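# Place slip sheet in crate, heat sink on top

## Task

Get the thin slip sheet lying flat on the floor of the gray crate, then set the finned heat sink on top of it with its fins pointing up. The heat sink is too wide for grip50. Afterwards release everything, return every tool you used to the exact stand slot it came from, and back the arm well away from the tools. A tool still locked on the arm counts as part of the arm.

## Robot and tools

Robot: one UF850 six-joint arm with a tool changer on its wrist. Three tools sit in a stand: grip50 (two-finger gripper, 50 mm opening), grip85 (two-finger gripper, 85 mm opening) and cup (suction cup). Only one can be locked on at a time. The only camera is cam_wrist (616x616, fisheye), mounted on the wrist.

Frames: the scene frame has its origin on the table top under the arm base, +z up, +y to the left when looking along +x. Results report end_effector_position (m) and end_effector_quat_wxyz of the changer face centre, plus velocities, in this frame. The changer face's own axes: z points out, away from the arm. Tool points in mm from the face centre along face x, y, z: grip50 grip point (0, -25, 180); grip85 grip point (0, 0, 173) closed, 13 mm closer when fully open; cup rim centre (0, 0, 175). Both grippers close along face x.

The row: every motion command is a single list of 14 numbers, each in [-1, 1], in this order: dx, dy, dz, rx, ry, rz, tool/lock, grip50_position, grip50_force_limit, grip50_speed, grip85_position, grip85_force_limit, grip85_speed, cup_suction. The first six are an offset, not a pose: a target relative to the changer face pose shown in the most recent result (or where the arm is at the start, for later calls in one reply or before any result), expressed in the face's own axes. 1.0 equals 0.6 m for dx-dz and 180 degrees for rx-rz; rx, ry, rz form one rotation vector. Each row in a list is measured from that same base pose, not chained. All zeros drives back to the base pose; it is not a pause.

Tool numbers: lock > 0 locks, < 0 unlocks, 0 keeps the last command (about 1 s to act). Gripper position +1 = fully open; -1 = close until stopped (grip50 pads meet near -0.65, grip85 near -0.8). force_limit -1 to +1 maps to 20 N up to 185 N (grip50) or 235 N (grip85). speed -1 to +1 maps to about 20 to 150 mm/s. cup_suction > 0.01 is on, otherwise off and vented; it persists between actions.

Tools (calls):
- execute_actions {actions, pictures}: actions is an empty list (just read state), one action {rows: up to 15 rows, steps: up to 15, default 15, each step 1/30 s, last row repeated}, or one wait {steps: up to 300, counted from the previous result, reply time included}.
- move {target: one 14-number row as above, speed: 0.002 to 0.5 m/s, default 0.25; turning limited to 2x that in rad/s}: straight path 0.5 to 10 s toward the offset target; it does not avoid obstacles and may overshoot speed near full reach. Ends with a move: line (done, off_target, moving, held, fault) and limits (paced = clipped, held = some steps blocked), plus distance from target.
- wait {seconds: 0 to 10}: lets time pass with nothing new sent.
- zoom_image {camera: "cam_wrist", region: [x0, y0, x1, y1] pixels, at most 504x504}.
- read_manual {section: "licences"}: licence text only.
- finished_scene {scene}: ends the current scene irreversibly and grades it.

Control facts: each step the commanded pose is clipped to within 70 mm and 16 degrees of the measured pose, so long offsets need several actions; check the pose afterwards. Position takes priority over orientation. "pose unreachable" and HELD mean the clearance check altered or blocked commands. "Hand target" shows the current drive target.

Tool changing: align the face on the tool plate within about 1 mm and 1 degree, face -y toward the fork's open side. When plate_near reads 1, send lock +1, then wait for locked = 1. The tool then initialises (readings n/a; grippers close then open fully by themselves, dropping anything between the fingers) until readings become numbers. To remove from the stand: lift 20 mm (between 10 and 30), slide at least 110 mm along face -y out of the fork, then rise. Return by the reverse path; when in_stand reads 1, keep still, send lock -1, wait for unlocked = 1. Outside the stand, unlocking is refused (unlock_refused = 1). Fork arms sit 40-70 mm either side along face x, their ends 45 mm toward the open side, tops 18 mm under a hung plate face; slots are spaced 180 mm. Changer dimensions: 63 mm wide at the face; contact block 46 mm to face -y, lock motor 58 mm to +y.

Gripping: send -1 and keep it, then confirm object_status = 2 (0 moving, 1 stopped opening, 2 stopped closing, 3 at target or pads met; 3 can also mean a thin object is held). Changing position by 0.01 or more counts as a new command. With force_limit -1 fingers never re-close and status stays 2 even if lost. position_measured counts: grip50 opening about (250 - counts) x 0.202 mm; grip85 about 78 = 60 mm, 130 = 40 mm, 180 = 20 mm, 230 = closed; about 3 is fully open.

Suction: turn on, set the entire rim on a smooth flat area away from edges or holes. cup_suction_measured near 1 = strong vacuum; cup_part_present = 1 above 0.50, 0 below 0.45. The cup pulls the part up to about 12 mm closer. Release by setting down and switching off, then rise 15 mm. Unlocking the cup drops what it holds.

Hazards: contact torque beyond load limits (waist 57, shoulder 57, elbow 47.5, forearm roll 25.6, wrist pitch 18, wrist roll 18 N m, held weight included) triggers a fault: the arm backs off and freezes 10 s. Holding loads heats motors (MOTOR HOT from 65 °C, forced stop at 80 °C). Fast contacts and targets far past a surface press hard. Avoid drops, slips, slams, heavy pushes and anything leaving the table. Loose objects may occasionally be nudged. The simulation runs while you write, so be brief.

Each tool is called after "Call:" in YAML: its name, and indented under it one key for each argument.

## Session

Call:
execute_actions:
  actions: []

Scene clock: 0.00 s of 9600.00 s.
end_effector_position=(+0.4641, -0.0219, +0.3818) locked=0 unlocked=1 plate_near=0 in_stand=0 unlock_refused=0 tool_id=none grip50_position_measured=n/a grip50_object_status=n/a grip85_position_measured=n/a grip85_object_status=n/a cup_suction_measured=n/a cup_part_present=n/a end_effector_quat_wxyz=(-0.006, +0.725, +0.689, -0.006) end_effector_velocity=(-0.000, +0.001, -0.000) end_effector_angular_velocity=(+0.000, +0.001, +0.001)
Joint positions: [-0.002 -0.272 -0.838  0.    -0.568  0.002]
Joint velocities: [ 0.001 -0.     0.     0.    -0.    -0.   ]
Hand target: +0.464, -0.022, +0.382; -0.006, +0.725, +0.689, -0.006

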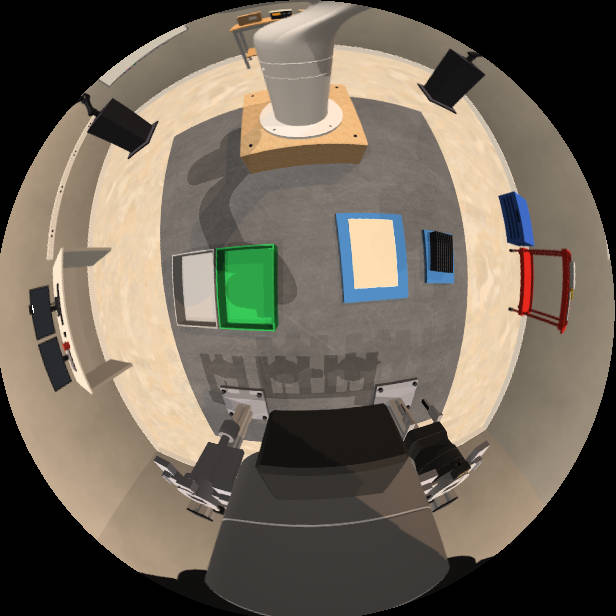

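Call:
move:
  target: [0,0,-0.2,0,0,0.98,0,0,0,0,0,0,0,0]
  speed: 0.5

Scene clock: 6.50 s of 9600.00 s.
end_effector_position=(+0.4658, -0.0218, +0.5019) locked=0 unlocked=1 plate_near=0 in_stand=0 unlock_refused=0 tool_id=none grip50_position_measured=n/a grip50_object_status=n/a grip85_position_measured=n/a grip85_object_status=n/a cup_suction_measured=n/a cup_part_present=n/a end_effector_quat_wxyz=(+0.006, +0.712, -0.702, -0.006) end_effector_velocity=(+0.000, +0.000, +0.000) end_effector_angular_velocity=(-0.001, -0.001, -0.006)
Joint positions: [-0.002 -0.107 -0.951  0.    -0.845  3.08 ]
Joint velocities: [ 0.001 -0.    -0.001 -0.002  0.     0.007]
Hand target: +0.466, -0.022, +0.502; +0.006, +0.712, -0.703, -0.006
Off the commanded pose: 0.000 m, 0 deg.
move: done

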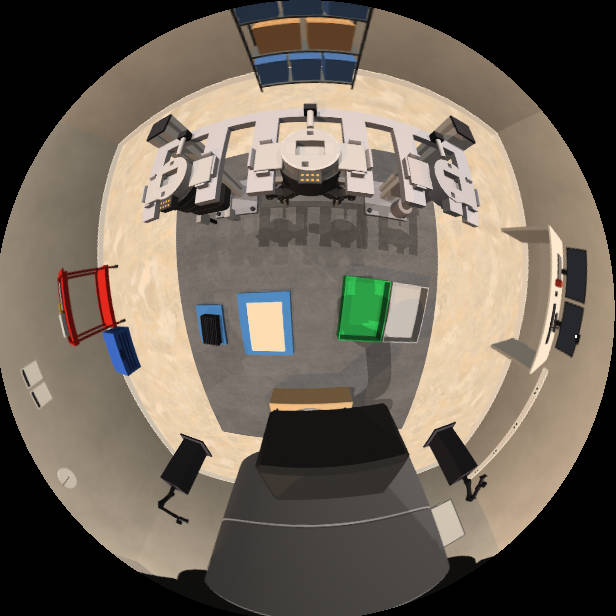

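Call:
move:
  target: [0.3,-0.2,0.08,0,0,0,0,0,0,0,0,0,0,0]

Scene clock: 14.33 s of 9600.00 s.
end_effector_position=(+0.5876, -0.1998, +0.4521) locked=0 unlocked=1 plate_near=0 in_stand=0 unlock_refused=0 tool_id=none grip50_position_measured=n/a grip50_object_status=n/a grip85_position_measured=n/a grip85_object_status=n/a cup_suction_measured=n/a cup_part_present=n/a end_effector_quat_wxyz=(+0.006, +0.712, -0.702, -0.006) end_effector_velocity=(+0.001, -0.002, -0.001) end_effector_angular_velocity=(+0.000, +0.001, +0.000)
Joint positions: [-0.285 -0.526 -1.377  0.    -0.852  2.797]
Joint velocities: [-0.003 -0.004 -0.005  0.    -0.001 -0.003]
Hand target: +0.588, -0.200, +0.452; +0.006, +0.712, -0.702, -0.006
Off the commanded pose: 0.001 m, 0 deg.
move: done

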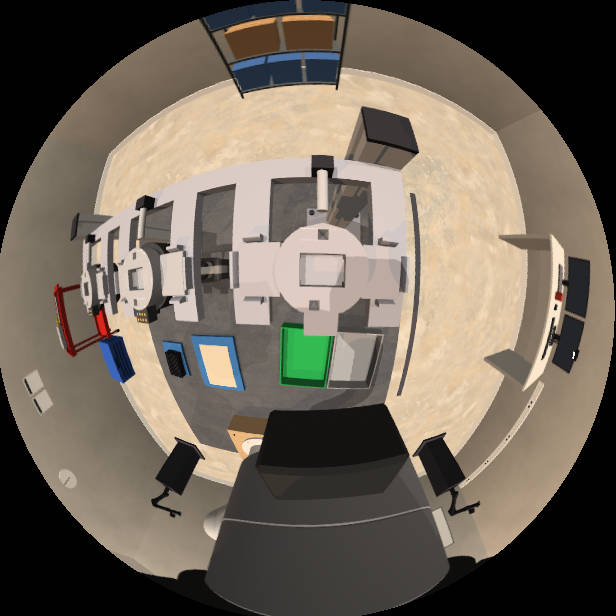

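Call:
move:
  target: [0.035,-0.208,0,0,0,-0.999,0,0,0,0,0,0,0,0]
  speed: 0.5

Scene clock: 21.23 s of 9600.00 s.
end_effector_position=(+0.7125, -0.2187, +0.4502) locked=0 unlocked=1 plate_near=0 in_stand=0 unlock_refused=0 tool_id=none grip50_position_measured=n/a grip50_object_status=n/a grip85_position_measured=n/a grip85_object_status=n/a cup_suction_measured=n/a cup_part_present=n/a end_effector_quat_wxyz=(-0.006, +0.704, +0.711, -0.006) end_effector_velocity=(-0.000, -0.001, -0.001) end_effector_angular_velocity=(+0.001, +0.002, +0.006)
Joint positions: [-0.255 -0.862 -1.905  0.    -1.044 -0.31 ]
Joint velocities: [-0.001 -0.001 -0.     0.001 -0.001 -0.008]
Hand target: +0.713, -0.219, +0.450; -0.006, +0.703, +0.711, -0.006
Off the commanded pose: 0.000 m, 0 deg.
move: done

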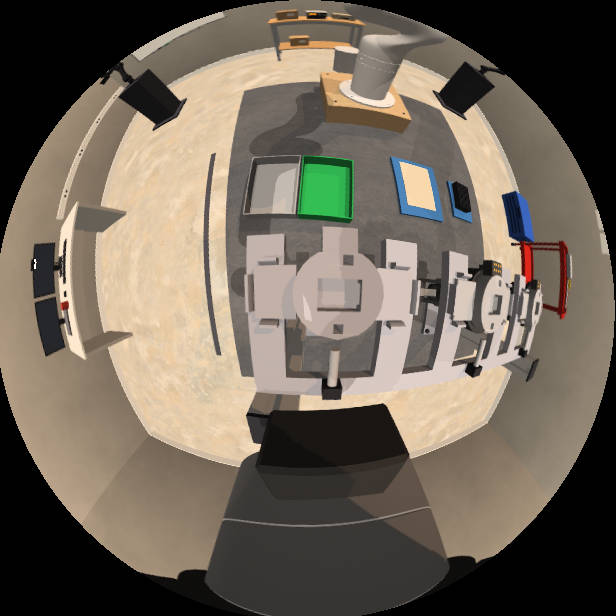

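Call:
move:
  target: [0.0275,-0.089,0.13,-0.0054,0,0,0,0,0,0,0,0,0,0]
  speed: 0.1

Call:
move:
  target: [0,0,0.04,0,0,0,0,0,0,0,0,0,0,0]
  speed: 0.01

Scene clock: 28.50 s of 9600.00 s.
end_effector_position=(+0.6581, -0.2030, +0.3733) locked=0 unlocked=1 plate_near=0 in_stand=0 unlock_refused=0 tool_id=none grip50_position_measured=n/a grip50_object_status=n/a grip85_position_measured=n/a grip85_object_status=n/a cup_suction_measured=n/a cup_part_present=n/a end_effector_quat_wxyz=(+0.000, +0.704, +0.711, +0.000) end_effector_velocity=(-0.001, +0.000, -0.002) end_effector_angular_velocity=(+0.001, +0.001, -0.000)
Joint positions: [-0.257 -0.769 -1.57   0.007 -0.785 -0.318]
Joint velocities: [-0.     0.     0.005  0.     0.003 -0.   ]
Hand target: +0.658, -0.203, +0.373; -0.000, +0.704, +0.711, +0.000
Off the commanded pose: 0.001 m, 0 deg.
move: done

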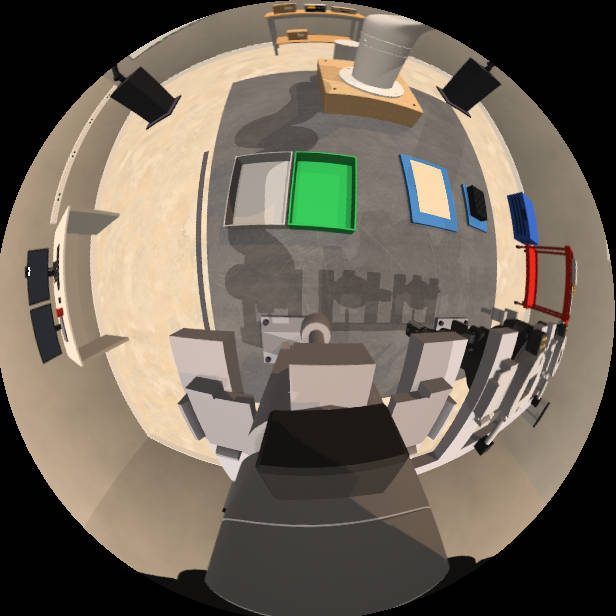

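Scene clock: 40.63 s of 9600.00 s.
end_effector_position=(+0.6622, -0.2040, +0.4001) locked=0 unlocked=1 plate_near=0 in_stand=0 unlock_refused=0 tool_id=none grip50_position_measured=n/a grip50_object_status=n/a grip85_position_measured=n/a grip85_object_status=n/a cup_suction_measured=n/a cup_part_present=n/a end_effector_quat_wxyz=(+0.025, +0.706, +0.708, +0.013) end_effector_velocity=(+0.000, +0.002, -0.001) end_effector_angular_velocity=(+0.000, +0.002, +0.002)
Joint positions: [-0.257 -0.727 -1.565  0.008 -0.765 -0.31 ]
Joint velocities: [ 0.003 -0.002 -0.    -0.    -0.001  0.   ]
Hand target: +0.662, -0.204, +0.400; +0.025, +0.706, +0.708, +0.013
Off the commanded pose: 0.051 m, 3 deg.
TORQUE FAULT: the external load on joint 2 (shoulder) reached its load limit, and the arm stopped for 10 seconds. The arm's remaining commands of this call were not run. Joint 2 (shoulder) moved back by up to 3 degrees. The arm holds there, with the lock number at 0 and the other tool numbers unchanged, and accepts commands again: back off and push less far. The arm stops again, at the same cost, whenever a joint's load reaches its limit.
move: fault

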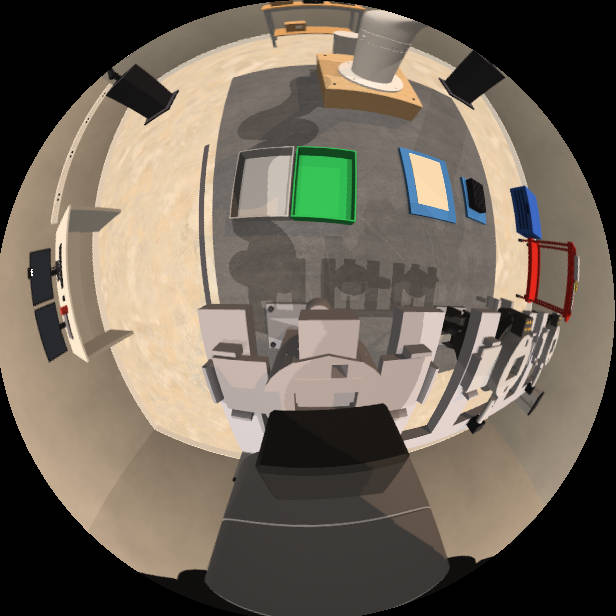

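Call:
move:
  target: [0.0025,-0.0092,0.0465,0.0171,0.0054,0,0,0,0,0,0,0,0,0]
  speed: 0.03

Call:
move:
  target: [0,0,0.007,0,0,0,0,0,0,0,0,0,0,0]
  speed: 0.004

Call:
move:
  target: [0,0,0.007,0,0,0,0,0,0,0,0,0,0,0]
  speed: 0.004

Scene clock: 47.77 s of 9600.00 s.
end_effector_position=(+0.6583, -0.2030, +0.3720) locked=0 unlocked=1 plate_near=0 in_stand=0 unlock_refused=0 tool_id=none grip50_position_measured=n/a grip50_object_status=n/a grip85_position_measured=n/a grip85_object_status=n/a cup_suction_measured=n/a cup_part_present=n/a end_effector_quat_wxyz=(+0.000, +0.706, +0.708, +0.000) end_effector_velocity=(+0.000, -0.001, +0.000) end_effector_angular_velocity=(-0.000, -0.001, -0.000)
Joint positions: [-0.257 -0.771 -1.57   0.008 -0.783 -0.31 ]
Joint velocities: [-0.001 -0.001 -0.002  0.     0.    -0.001]
Hand target: +0.658, -0.203, +0.372; +0.000, +0.706, +0.708, +0.000
Off the commanded pose: 0.000 m, 0 deg.
move: done

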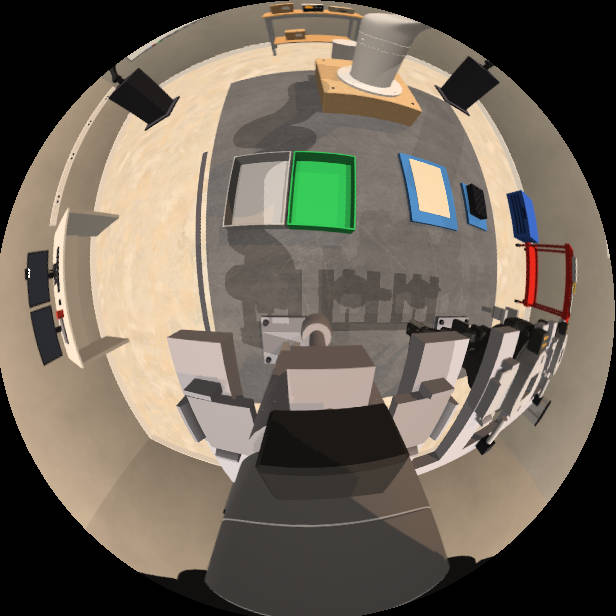

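Scene clock: 49.03 s of 9600.00 s.
end_effector_position=(+0.6583, -0.2030, +0.3679) locked=0 unlocked=1 plate_near=0 in_stand=0 unlock_refused=0 tool_id=none grip50_position_measured=n/a grip50_object_status=n/a grip85_position_measured=n/a grip85_object_status=n/a cup_suction_measured=n/a cup_part_present=n/a end_effector_quat_wxyz=(+0.000, +0.706, +0.708, +0.000) end_effector_velocity=(-0.000, -0.000, -0.000) end_effector_angular_velocity=(-0.000, -0.000, -0.000)
Joint positions: [-0.257 -0.776 -1.568  0.008 -0.776 -0.31 ]
Joint velocities: [-0. -0.  0. -0.  0. -0.]
Hand target: +0.658, -0.203, +0.368; +0.000, +0.706, +0.708, +0.000
Off the commanded pose: 0.000 m, 0 deg.
move: done

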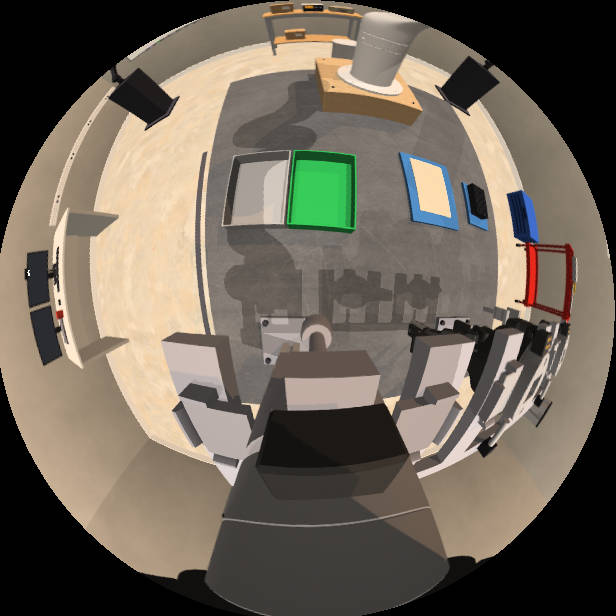

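Scene clock: 50.30 s of 9600.00 s.
end_effector_position=(+0.6586, -0.2031, +0.3651) locked=0 unlocked=1 plate_near=0 in_stand=1 unlock_refused=0 tool_id=none grip50_position_measured=n/a grip50_object_status=n/a grip85_position_measured=n/a grip85_object_status=n/a cup_suction_measured=n/a cup_part_present=n/a end_effector_quat_wxyz=(+0.001, +0.707, +0.707, +0.001) end_effector_velocity=(-0.000, -0.000, -0.001) end_effector_angular_velocity=(+0.000, +0.000, -0.007)
Joint positions: [-0.257 -0.779 -1.567  0.008 -0.77  -0.308]
Joint velocities: [-0.001 -0.001  0.001 -0.     0.002  0.006]
Hand target: +0.658, -0.203, +0.364; +0.000, +0.706, +0.708, +0.000
Off the commanded pose: 0.001 m, 0 deg.
move: done

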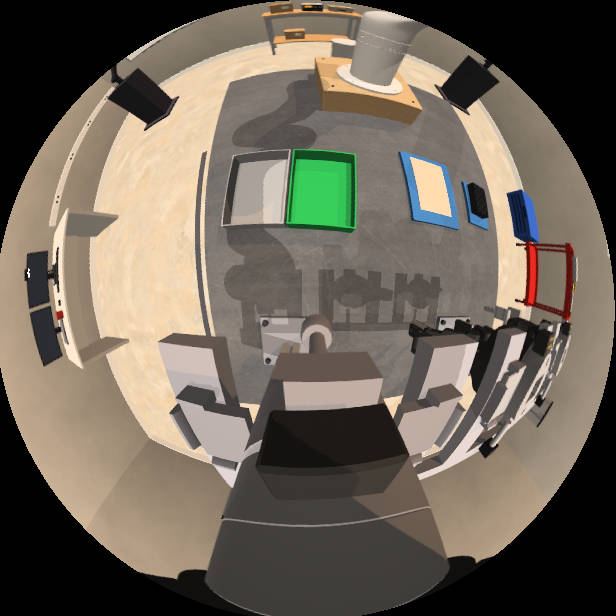

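Call:
move:
  target: [0,0,-0.005,0,0,0.015,0,0,0,0,0,0,0,0]
  speed: 0.02

Call:
move:
  target: [0,0,0.008,0,0,0,0,0,0,0,0,0,0,0]
  speed: 0.004

Call:
zoom_image:
  camera: "cam_wrist"
  region: [130,300,530,500]

Scene clock: 59.53 s of 9600.00 s.
end_effector_position=(+0.6585, -0.2030, +0.3681) locked=0 unlocked=1 plate_near=0 in_stand=0 unlock_refused=0 tool_id=none grip50_position_measured=n/a grip50_object_status=n/a grip85_position_measured=n/a grip85_object_status=n/a cup_suction_measured=n/a cup_part_present=n/a end_effector_quat_wxyz=(+0.001, +0.723, +0.690, +0.001) end_effector_velocity=(-0.001, -0.001, +0.000) end_effector_angular_velocity=(+0.000, +0.001, -0.003)
Joint positions: [-0.257 -0.776 -1.569  0.008 -0.775 -0.261]
Joint velocities: [-0.001  0.     0.001 -0.    -0.001  0.002]
Hand target: +0.659, -0.203, +0.368; +0.001, +0.723, +0.690, +0.001
Off the commanded pose: 0.000 m, 0 deg.
move: done

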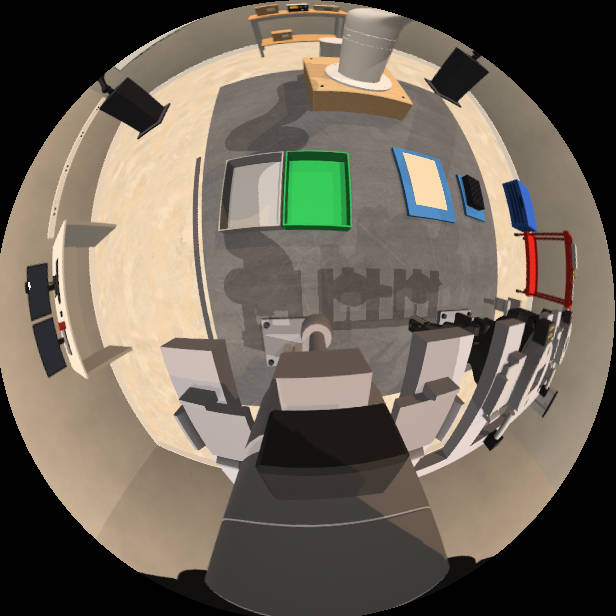

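Scene clock: 60.97 s of 9600.00 s.
end_effector_position=(+0.6586, -0.2031, +0.3633) locked=0 unlocked=1 plate_near=1 in_stand=1 unlock_refused=0 tool_id=none grip50_position_measured=n/a grip50_object_status=n/a grip85_position_measured=n/a grip85_object_status=n/a cup_suction_measured=n/a cup_part_present=n/a end_effector_quat_wxyz=(+0.001, +0.723, +0.690, +0.001) end_effector_velocity=(-0.001, -0.001, -0.001) end_effector_angular_velocity=(+0.000, +0.002, -0.000)
Joint positions: [-0.257 -0.782 -1.567  0.008 -0.767 -0.262]
Joint velocities: [-0.001 -0.001  0.001 -0.     0.    -0.001]
Hand target: +0.659, -0.203, +0.363; +0.001, +0.723, +0.690, +0.001
Off the commanded pose: 0.000 m, 0 deg.
move: done

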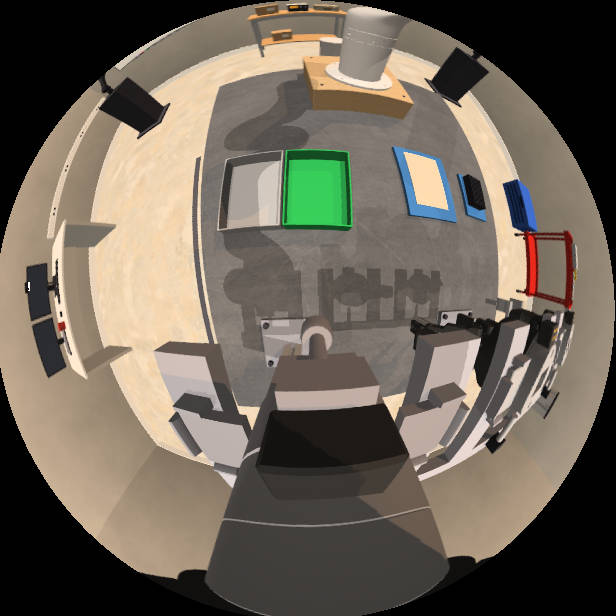

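Region (130, 300, 530, 500) of cam_wrist's 616x616 image, scaled by 1.260, with more detail than that image has.

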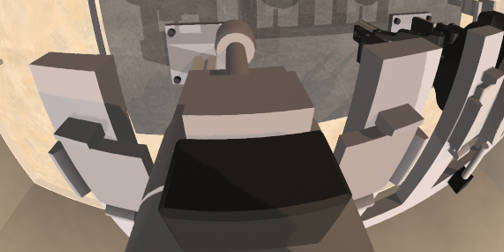

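Call:
execute_actions:
  actions:
    - {"rows":[[0,0,0,0,0,0,1,0,0,0,0,0,0,0]]}
  pictures: false

Call:
execute_actions:
  actions:
    - {"steps":30}
  pictures: false

Call:
move:
  target: [0,0,-0.033,0,0,0,0,0,0,0,0,0,0,0]
  speed: 0.03

Call:
move:
  target: [0,-0.2,0,0,0,0,0,0,0,0,0,0,0,0]
  speed: 0.08

Call:
move:
  target: [0.55,-0.3,0.22,0,0,0,0,0,0,0,0,0,0,0]

Scene clock: 68.27 s of 9600.00 s.
end_effector_position=(+0.6585, -0.2030, +0.3632) locked=0 unlocked=0 plate_near=1 in_stand=1 unlock_refused=0 tool_id=none grip50_position_measured=n/a grip50_object_status=n/a grip85_position_measured=n/a grip85_object_status=n/a cup_suction_measured=n/a cup_part_present=n/a end_effector_quat_wxyz=(+0.001, +0.723, +0.690, +0.001) end_effector_velocity=(-0.001, -0.000, -0.003) end_effector_angular_velocity=(+0.001, +0.003, -0.001)
Joint positions: [-0.257 -0.782 -1.567  0.008 -0.767 -0.262]
Joint velocities: [-0.001 -0.003  0.002 -0.     0.002  0.   ]
Hand target: +0.659, -0.203, +0.363; +0.001, +0.723, +0.690, +0.001
Off the commanded pose: 0.000 m, 0 deg.
Steps of this call (steps 1 to 204: nothing new was sent; steps 205 to 219: all 15 steps of this action). Readings (end_effector_position | what the end effector reports):
205: (+0.6586, -0.2031, +0.3633) | locked=0 unlocked=0 plate_near=1 in_stand=1 unlock_refused=0 tool_id=none grip50_position_measured=n/a grip50_object_status=n/a grip85_position_measured=n/a grip85_object_status=n/a cup_suction_measured=n/a cup_part_present=n/a
206: (+0.6586, -0.2031, +0.3633) | locked=0 unlocked=0 plate_near=1 in_stand=1 unlock_refused=0 tool_id=none grip50_position_measured=n/a grip50_object_status=n/a grip85_position_measured=n/a grip85_object_status=n/a cup_suction_measured=n/a cup_part_present=n/a
208: (+0.6586, -0.2031, +0.3633) | locked=0 unlocked=0 plate_near=1 in_stand=1 unlock_refused=0 tool_id=none grip50_position_measured=n/a grip50_object_status=n/a grip85_position_measured=n/a grip85_object_status=n/a cup_suction_measured=n/a cup_part_present=n/a
212: (+0.6586, -0.2031, +0.3633) | locked=0 unlocked=0 plate_near=1 in_stand=1 unlock_refused=0 tool_id=none grip50_position_measured=n/a grip50_object_status=n/a grip85_position_measured=n/a grip85_object_status=n/a cup_suction_measured=n/a cup_part_present=n/a
219: the state above

Scene clock: 69.27 s of 9600.00 s.
end_effector_position=(+0.6585, -0.2031, +0.3633) locked=1 unlocked=0 plate_near=1 in_stand=1 unlock_refused=0 tool_id=cup grip50_position_measured=n/a grip50_object_status=n/a grip85_position_measured=n/a grip85_object_status=n/a cup_suction_measured=n/a cup_part_present=n/a end_effector_quat_wxyz=(+0.001, +0.723, +0.690, +0.001) end_effector_velocity=(+0.000, -0.001, +0.000) end_effector_angular_velocity=(-0.000, -0.000, -0.002)
Joint positions: [-0.257 -0.782 -1.567  0.008 -0.768 -0.261]
Joint velocities: [-0.001 -0.001 -0.001  0.     0.     0.   ]
Hand target: +0.659, -0.203, +0.363; +0.001, +0.723, +0.690, +0.001
Off the commanded pose: 0.000 m, 0 deg.
Steps of this call (steps 1 to 30: nothing new was sent). Readings (end_effector_position | what the end effector reports):
1: (+0.6585, -0.2030, +0.3631) | locked=0 unlocked=0 plate_near=1 in_stand=1 unlock_refused=0 tool_id=none grip50_position_measured=n/a grip50_object_status=n/a grip85_position_measured=n/a grip85_object_status=n/a cup_suction_measured=n/a cup_part_present=n/a
2: (+0.6585, -0.2030, +0.3630) | locked=0 unlocked=0 plate_near=1 in_stand=1 unlock_refused=0 tool_id=none grip50_position_measured=n/a grip50_object_status=n/a grip85_position_measured=n/a grip85_object_status=n/a cup_suction_measured=n/a cup_part_present=n/a
4: (+0.6584, -0.2030, +0.3628) | locked=0 unlocked=0 plate_near=1 in_stand=1 unlock_refused=0 tool_id=none grip50_position_measured=n/a grip50_object_status=n/a grip85_position_measured=n/a grip85_object_status=n/a cup_suction_measured=n/a cup_part_present=n/a
8: (+0.6583, -0.2030, +0.3627) | locked=0 unlocked=0 plate_near=1 in_stand=1 unlock_refused=0 tool_id=none grip50_position_measured=n/a grip50_object_status=n/a grip85_position_measured=n/a grip85_object_status=n/a cup_suction_measured=n/a cup_part_present=n/a
30: the state above

Scene clock: 70.20 s of 9600.00 s.
end_effector_position=(+0.6584, -0.2031, +0.3830) locked=1 unlocked=0 plate_near=1 in_stand=0 unlock_refused=0 tool_id=cup grip50_position_measured=n/a grip50_object_status=n/a grip85_position_measured=n/a grip85_object_status=n/a cup_suction_measured=0.01 cup_part_present=0 end_effector_quat_wxyz=(+0.001, +0.723, +0.690, +0.000) end_effector_velocity=(-0.001, +0.001, -0.002) end_effector_angular_velocity=(+0.002, +0.006, +0.002)
Joint positions: [-0.257 -0.758 -1.576  0.008 -0.8   -0.261]
Joint velocities: [ 0.001 -0.001  0.002  0.    -0.003 -0.001]
Hand target: +0.658, -0.203, +0.383; +0.001, +0.723, +0.690, +0.001
Off the commanded pose: 0.000 m, 0 deg.
move: done

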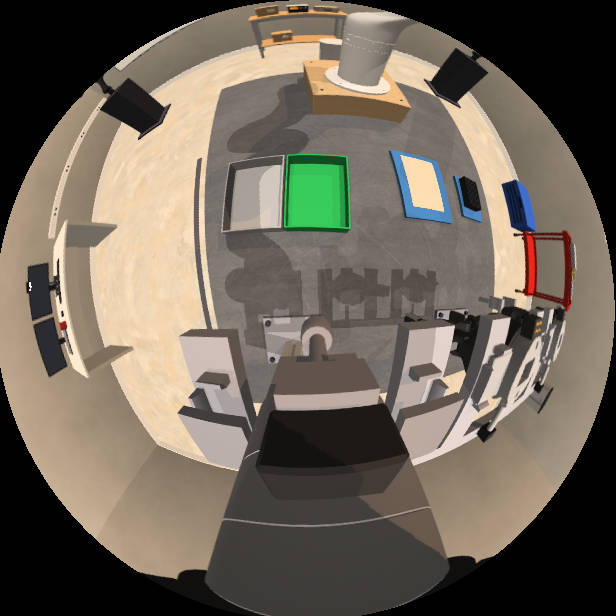

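Scene clock: 72.03 s of 9600.00 s.
end_effector_position=(+0.5389, -0.1978, +0.3826) locked=1 unlocked=0 plate_near=1 in_stand=0 unlock_refused=0 tool_id=cup grip50_position_measured=n/a grip50_object_status=n/a grip85_position_measured=n/a grip85_object_status=n/a cup_suction_measured=0.01 cup_part_present=0 end_effector_quat_wxyz=(+0.001, +0.723, +0.690, +0.001) end_effector_velocity=(-0.002, +0.000, -0.000) end_effector_angular_velocity=(+0.000, +0.001, -0.001)
Joint positions: [-0.311 -0.498 -1.161  0.011 -0.645 -0.319]
Joint velocities: [-0.001  0.002  0.004  0.     0.001 -0.   ]
Hand target: +0.539, -0.198, +0.383; +0.001, +0.723, +0.690, +0.001
Off the commanded pose: 0.001 m, 0 deg.
move: done

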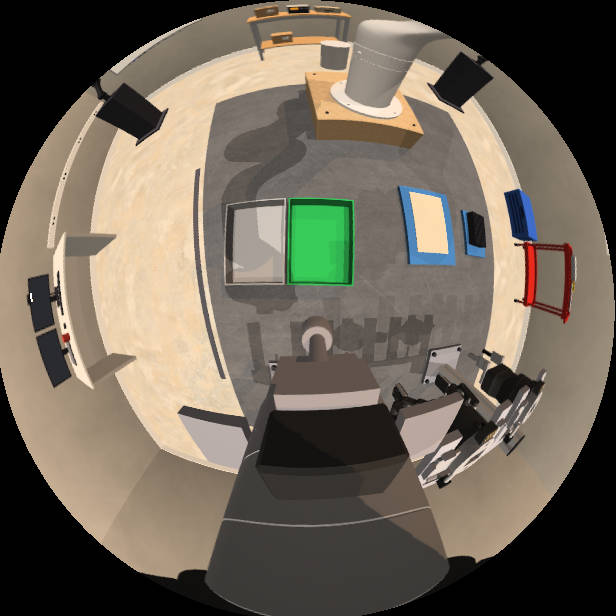

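Scene clock: 74.10 s of 9600.00 s.
end_effector_position=(+0.3746, +0.1401, +0.2498) locked=1 unlocked=0 plate_near=1 in_stand=0 unlock_refused=0 tool_id=cup grip50_position_measured=n/a grip50_object_status=n/a grip85_position_measured=n/a grip85_object_status=n/a cup_suction_measured=0.01 cup_part_present=0 end_effector_quat_wxyz=(+0.001, +0.723, +0.690, +0.001) end_effector_velocity=(-0.000, +0.001, -0.000) end_effector_angular_velocity=(-0.010, -0.002, -0.004)
Joint positions: [ 0.408 -0.44  -0.632 -0.035 -0.175  0.444]
Joint velocities: [ 0.007 -0.002 -0.001 -0.057 -0.001  0.067]
Hand target: +0.374, +0.140, +0.250; +0.001, +0.723, +0.690, +0.000
Off the commanded pose: 0.000 m, 0 deg.
move: done

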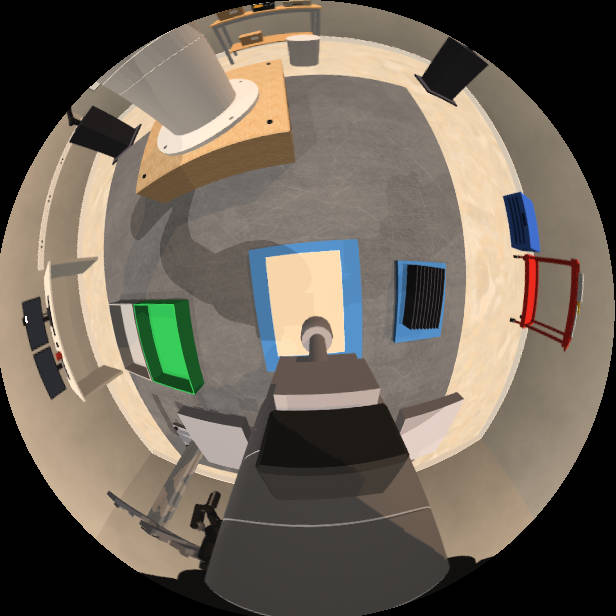

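Call:
move:
  target: [-0.017,-0.03,0.085,0,0,0,0,0,0,0,0,0,0,1]
  speed: 0.05

Scene clock: 78.23 s of 9600.00 s.
end_effector_position=(+0.3565, +0.1308, +0.1988) locked=1 unlocked=0 plate_near=1 in_stand=0 unlock_refused=0 tool_id=cup grip50_position_measured=n/a grip50_object_status=n/a grip85_position_measured=n/a grip85_object_status=n/a cup_suction_measured=0.01 cup_part_present=0 end_effector_quat_wxyz=(-0.001, +0.723, +0.690, +0.001) end_effector_velocity=(+0.000, -0.001, -0.001) end_effector_angular_velocity=(-0.001, -0.002, -0.000)
Joint positions: [ 0.4   -0.557 -0.602 -0.114 -0.028  0.515]
Joint velocities: [-0.001 -0.002 -0.    -0.079  0.003  0.078]
Hand target: +0.356, +0.131, +0.199; -0.001, +0.723, +0.690, +0.001
Off the commanded pose: 0.000 m, 0 deg.
move: done

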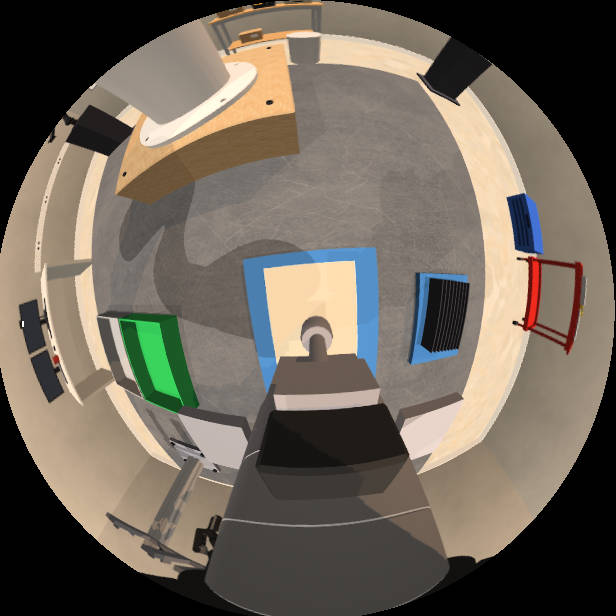

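Call:
move:
  target: [0,0,0.025,0,0,0,0,0,0,0,0,0,0,1]
  speed: 0.01

Scene clock: 81.27 s of 9600.00 s.
end_effector_position=(+0.3566, +0.1308, +0.1838) locked=1 unlocked=0 plate_near=1 in_stand=0 unlock_refused=0 tool_id=cup grip50_position_measured=n/a grip50_object_status=n/a grip85_position_measured=n/a grip85_object_status=n/a cup_suction_measured=0.90 cup_part_present=1 end_effector_quat_wxyz=(-0.003, +0.723, +0.690, +0.002) end_effector_velocity=(+0.001, -0.000, -0.000) end_effector_angular_velocity=(+0.001, -0.002, -0.001)
Joint positions: [ 0.399 -0.602 -0.613 -0.132  0.005  0.531]
Joint velocities: [-0.001 -0.002 -0.001  0.035  0.002 -0.036]
Hand target: +0.357, +0.131, +0.184; -0.003, +0.723, +0.690, +0.002
Off the commanded pose: 0.000 m, 0 deg.
move: done

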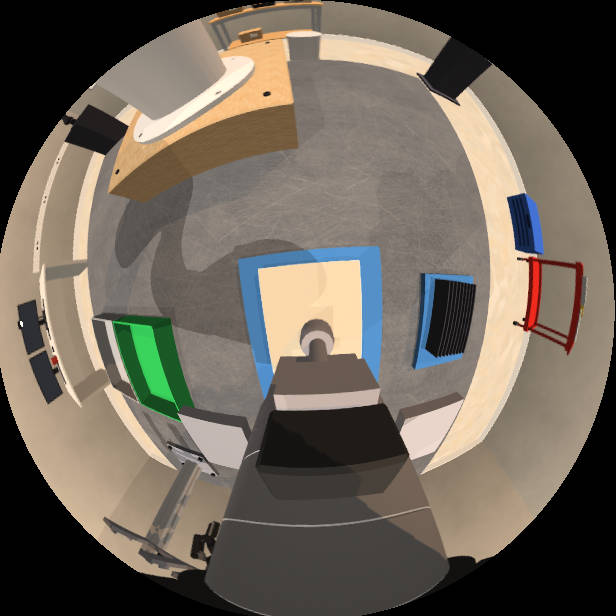

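Call:
move:
  target: [0,0,-0.17,0,0,0,0,0,0,0,0,0,0,1]
  speed: 0.08

Call:
move:
  target: [-0.73,0.11,0,0,0,0.02,0,0,0,0,0,0,0,1]
  speed: 0.15

Scene clock: 86.47 s of 9600.00 s.
end_effector_position=(+0.3564, +0.1301, +0.2859) locked=1 unlocked=0 plate_near=1 in_stand=0 unlock_refused=0 tool_id=cup grip50_position_measured=n/a grip50_object_status=n/a grip85_position_measured=n/a grip85_object_status=n/a cup_suction_measured=0.90 cup_part_present=1 end_effector_quat_wxyz=(-0.003, +0.723, +0.690, +0.002) end_effector_velocity=(-0.000, +0.000, +0.001) end_effector_angular_velocity=(-0.000, +0.000, +0.001)
Joint positions: [ 0.398 -0.308 -0.571  0.005 -0.247  0.395]
Joint velocities: [ 0.001  0.002 -0.    -0.    -0.003  0.   ]
Hand target: +0.356, +0.130, +0.286; -0.003, +0.723, +0.690, +0.002
Off the commanded pose: 0.000 m, 0 deg.
move: done

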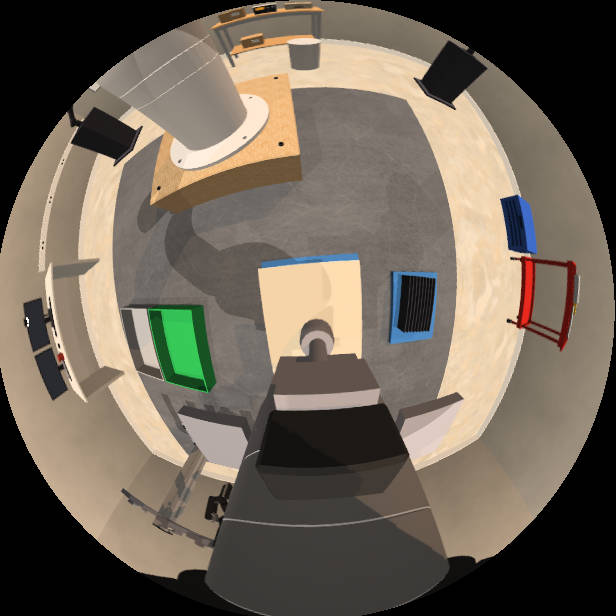

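Scene clock: 89.83 s of 9600.00 s.
end_effector_position=(+0.4025, -0.3110, +0.2830) locked=1 unlocked=0 plate_near=1 in_stand=0 unlock_refused=0 tool_id=cup grip50_position_measured=n/a grip50_object_status=n/a grip85_position_measured=n/a grip85_object_status=n/a cup_suction_measured=0.90 cup_part_present=1 end_effector_quat_wxyz=(-0.003, +0.745, +0.667, +0.002) end_effector_velocity=(+0.000, -0.001, -0.000) end_effector_angular_velocity=(+0.000, -0.000, -0.002)
Joint positions: [-0.621 -0.548 -0.941  0.04  -0.387 -0.594]
Joint velocities: [-0.002 -0.002 -0.004  0.001 -0.001 -0.001]
Hand target: +0.403, -0.311, +0.283; -0.003, +0.745, +0.667, +0.002
Off the commanded pose: 0.001 m, 0 deg.
move: done

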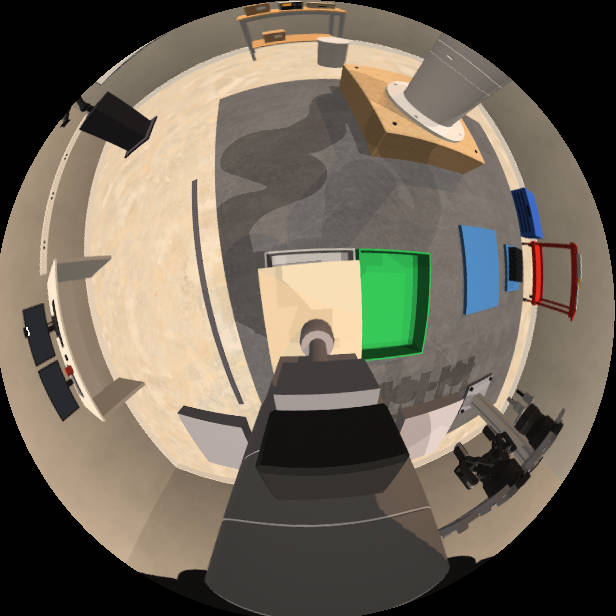

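Call:
move:
  target: [0,-0.015,0.08,0,0,0.008,0,0,0,0,0,0,0,1]
  speed: 0.04

Scene clock: 93.00 s of 9600.00 s.
end_effector_position=(+0.3936, -0.3098, +0.2351) locked=1 unlocked=0 plate_near=1 in_stand=0 unlock_refused=0 tool_id=cup grip50_position_measured=n/a grip50_object_status=n/a grip85_position_measured=n/a grip85_object_status=n/a cup_suction_measured=0.90 cup_part_present=1 end_effector_quat_wxyz=(-0.003, +0.753, +0.658, +0.002) end_effector_velocity=(-0.000, -0.000, -0.001) end_effector_angular_velocity=(-0.000, -0.001, -0.001)
Joint positions: [-0.629 -0.636 -0.928  0.054 -0.285 -0.592]
Joint velocities: [-0.001 -0.001 -0.     0.001  0.002 -0.   ]
Hand target: +0.394, -0.310, +0.235; -0.003, +0.753, +0.658, +0.002
Off the commanded pose: 0.000 m, 0 deg.
move: done

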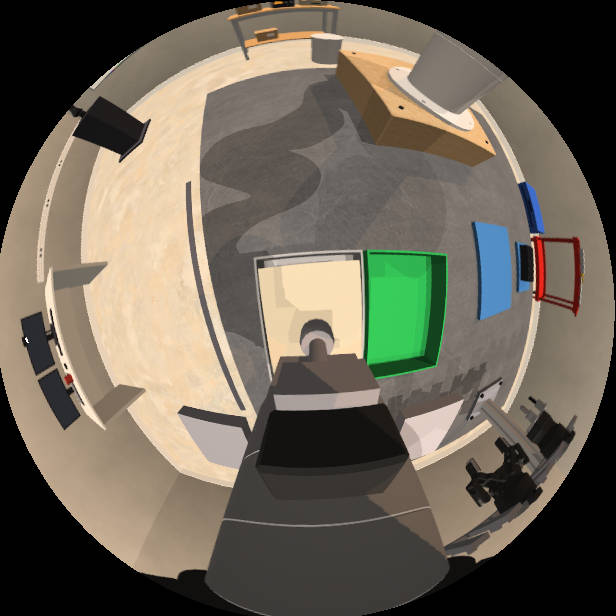

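Call:
move:
  target: [0,-0.005,0.035,0,0,0,0,0,0,0,0,0,0,1]
  speed: 0.02

Scene clock: 96.60 s of 9600.00 s.
end_effector_position=(+0.3907, -0.3093, +0.2141) locked=1 unlocked=0 plate_near=1 in_stand=0 unlock_refused=0 tool_id=cup grip50_position_measured=n/a grip50_object_status=n/a grip85_position_measured=n/a grip85_object_status=n/a cup_suction_measured=0.90 cup_part_present=1 end_effector_quat_wxyz=(-0.003, +0.753, +0.658, +0.002) end_effector_velocity=(+0.001, -0.001, +0.000) end_effector_angular_velocity=(-0.002, -0.002, +0.000)
Joint positions: [-0.631 -0.679 -0.929  0.063 -0.243 -0.604]
Joint velocities: [-0.001 -0.    -0.002  0.001  0.002 -0.001]
Hand target: +0.391, -0.309, +0.214; -0.003, +0.753, +0.658, +0.002
Off the commanded pose: 0.000 m, 0 deg.
move: done

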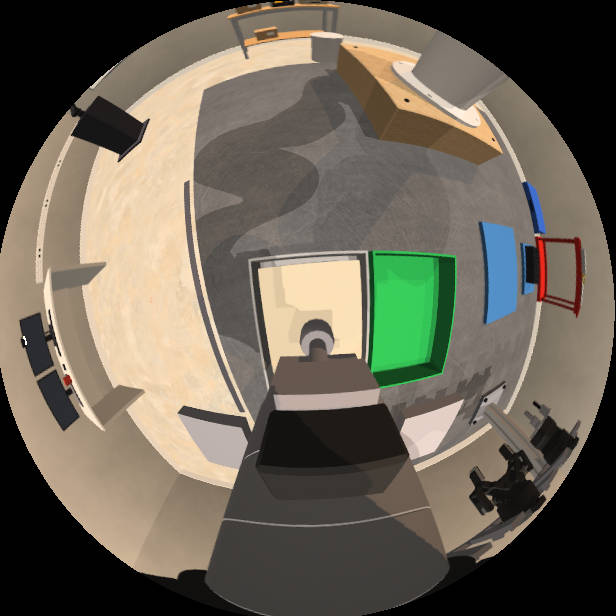

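Good.

Call:
move:
  target: [0,0,0.062,0,0,0,0,0,0,0,0,0,0,1]
  speed: 0.015

Call:
execute_actions:
  actions:
    - {"rows":[[0,0,0,0,0,0,0,0,0,0,0,0,0,0]]}
  pictures: false

Call:
move:
  target: [0,0,-0.34,0,0,-0.028,0,0,0,0,0,0,0,0]
  speed: 0.08

Scene clock: 104.03 s of 9600.00 s.
end_effector_position=(+0.3907, -0.3090, +0.1769) locked=1 unlocked=0 plate_near=1 in_stand=0 unlock_refused=0 tool_id=cup grip50_position_measured=n/a grip50_object_status=n/a grip85_position_measured=n/a grip85_object_status=n/a cup_suction_measured=0.90 cup_part_present=1 end_effector_quat_wxyz=(-0.003, +0.753, +0.658, +0.002) end_effector_velocity=(+0.000, -0.001, -0.001) end_effector_angular_velocity=(-0.001, -0.001, +0.000)
Joint positions: [-0.63  -0.764 -0.95   0.085 -0.179 -0.626]
Joint velocities: [-0.001 -0.002 -0.002  0.002  0.002 -0.002]
Hand target: +0.391, -0.309, +0.177; -0.003, +0.753, +0.658, +0.002
Off the commanded pose: 0.000 m, 0 deg.
move: done

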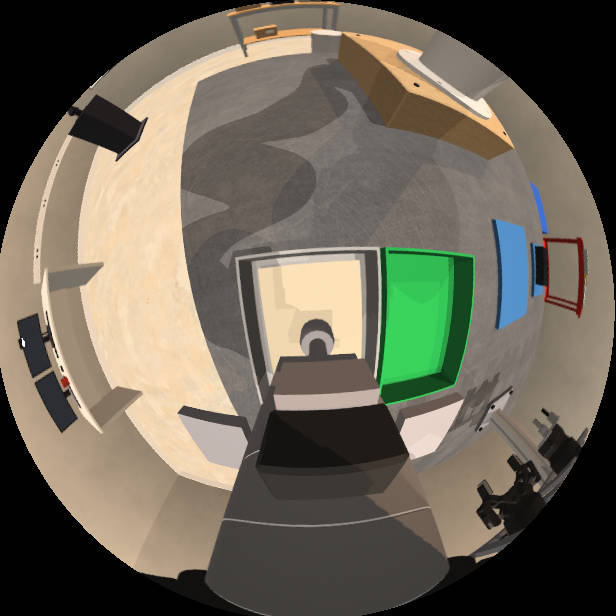

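Scene clock: 104.53 s of 9600.00 s.
end_effector_position=(+0.3908, -0.3091, +0.1770) locked=1 unlocked=0 plate_near=1 in_stand=0 unlock_refused=0 tool_id=cup grip50_position_measured=n/a grip50_object_status=n/a grip85_position_measured=n/a grip85_object_status=n/a cup_suction_measured=0.01 cup_part_present=0 end_effector_quat_wxyz=(-0.003, +0.753, +0.658, +0.002) end_effector_velocity=(-0.000, +0.000, -0.000) end_effector_angular_velocity=(-0.000, -0.000, -0.001)
Joint positions: [-0.63  -0.764 -0.95   0.085 -0.179 -0.626]
Joint velocities: [ 0.    -0.     0.001  0.     0.001  0.001]
Hand target: +0.391, -0.309, +0.177; -0.003, +0.753, +0.658, +0.002
Off the commanded pose: 0.000 m, 0 deg.
Steps of this call (steps 1 to 15: all 15 steps of this action). Readings (end_effector_position | what the end effector reports):
1: (+0.3907, -0.3090, +0.1769) | locked=1 unlocked=0 plate_near=1 in_stand=0 unlock_refused=0 tool_id=cup grip50_position_measured=n/a grip50_object_status=n/a grip85_position_measured=n/a grip85_object_status=n/a cup_suction_measured=0.69 cup_part_present=1
2: (+0.3907, -0.3090, +0.1769) | locked=1 unlocked=0 plate_near=1 in_stand=0 unlock_refused=0 tool_id=cup grip50_position_measured=n/a grip50_object_status=n/a grip85_position_measured=n/a grip85_object_status=n/a cup_suction_measured=0.19 cup_part_present=0
4: (+0.3908, -0.3091, +0.1771) | locked=1 unlocked=0 plate_near=1 in_stand=0 unlock_refused=0 tool_id=cup grip50_position_measured=n/a grip50_object_status=n/a grip85_position_measured=n/a grip85_object_status=n/a cup_suction_measured=0.01 cup_part_present=0
8: (+0.3908, -0.3091, +0.1771) | locked=1 unlocked=0 plate_near=1 in_stand=0 unlock_refused=0 tool_id=cup grip50_position_measured=n/a grip50_object_status=n/a grip85_position_measured=n/a grip85_object_status=n/a cup_suction_measured=0.01 cup_part_present=0
15: the state above

Scene clock: 107.67 s of 9600.00 s.
end_effector_position=(+0.3906, -0.3101, +0.3810) locked=1 unlocked=0 plate_near=1 in_stand=0 unlock_refused=0 tool_id=cup grip50_position_measured=n/a grip50_object_status=n/a grip85_position_measured=n/a grip85_object_status=n/a cup_suction_measured=0.01 cup_part_present=0 end_effector_quat_wxyz=(-0.003, +0.723, +0.690, +0.002) end_effector_velocity=(+0.000, -0.000, +0.001) end_effector_angular_velocity=(+0.000, +0.000, +0.001)
Joint positions: [-0.636 -0.349 -0.935  0.027 -0.58  -0.659]
Joint velocities: [-0.     0.001 -0.001 -0.    -0.002 -0.001]
Hand target: +0.391, -0.310, +0.381; -0.003, +0.723, +0.690, +0.002
Off the commanded pose: 0.001 m, 0 deg.
move: done

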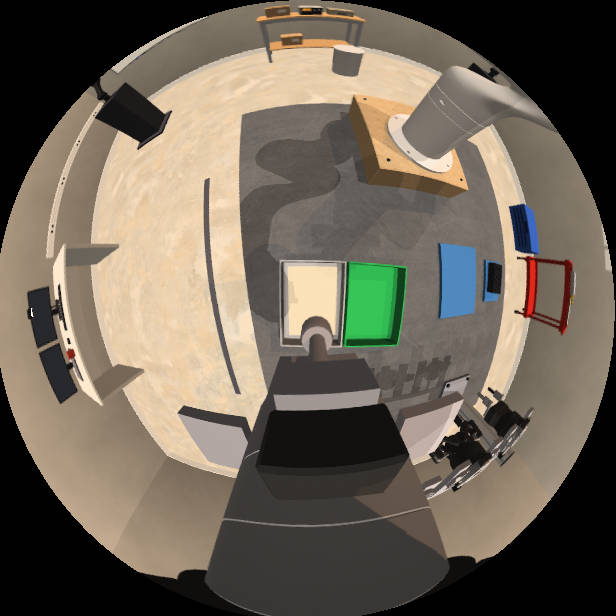

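Call:
move:
  target: [0.1985,0.2382,-0.002,0,-0.0022,0,0,0,0,0,0,0,0,0]

Call:
move:
  target: [0,0.2,0,0,0,0,0,0,0,0,0,0,0,0]
  speed: 0.06

Scene clock: 112.57 s of 9600.00 s.
end_effector_position=(+0.5383, -0.1976, +0.3828) locked=1 unlocked=0 plate_near=1 in_stand=0 unlock_refused=0 tool_id=cup grip50_position_measured=n/a grip50_object_status=n/a grip85_position_measured=n/a grip85_object_status=n/a cup_suction_measured=0.01 cup_part_present=0 end_effector_quat_wxyz=(-0.001, +0.724, +0.690, -0.001) end_effector_velocity=(+0.002, +0.001, +0.000) end_effector_angular_velocity=(-0.001, -0.001, -0.000)
Joint positions: [-0.311 -0.498 -1.161  0.009 -0.65  -0.316]
Joint velocities: [ 0.004 -0.003 -0.004 -0.001 -0.     0.005]
Hand target: +0.539, -0.197, +0.383; -0.001, +0.723, +0.690, -0.001
Off the commanded pose: 0.001 m, 0 deg.
move: done

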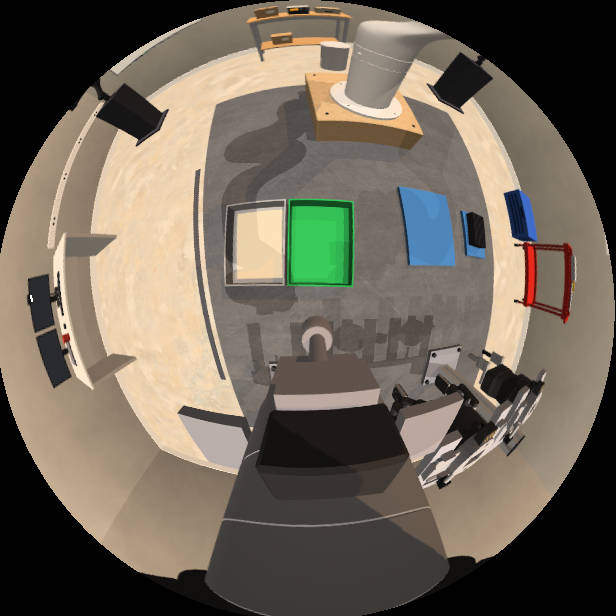

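Scene clock: 114.90 s of 9600.00 s.
end_effector_position=(+0.6579, -0.2029, +0.3827) locked=1 unlocked=0 plate_near=1 in_stand=0 unlock_refused=0 tool_id=cup grip50_position_measured=n/a grip50_object_status=n/a grip85_position_measured=n/a grip85_object_status=n/a cup_suction_measured=0.01 cup_part_present=0 end_effector_quat_wxyz=(-0.001, +0.724, +0.690, -0.001) end_effector_velocity=(+0.001, +0.001, +0.001) end_effector_angular_velocity=(-0.000, +0.000, +0.001)
Joint positions: [-0.257 -0.759 -1.576  0.006 -0.804 -0.26 ]
Joint velocities: [ 0.001 -0.002 -0.005 -0.    -0.003  0.001]
Hand target: +0.658, -0.203, +0.383; -0.001, +0.724, +0.690, -0.001
Off the commanded pose: 0.000 m, 0 deg.
move: done

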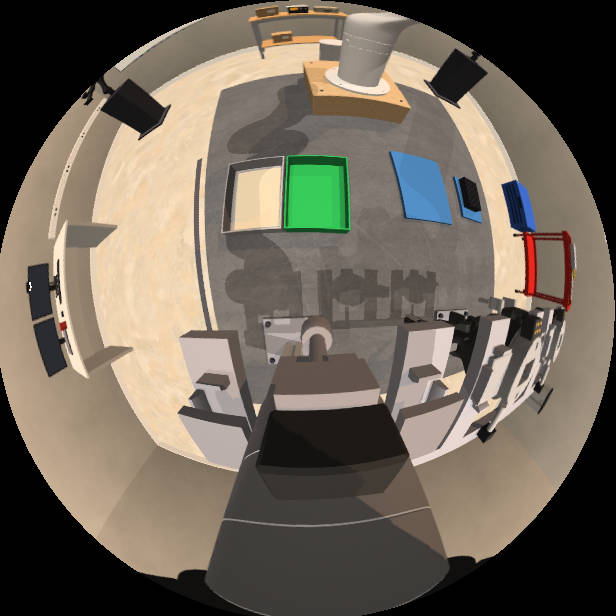

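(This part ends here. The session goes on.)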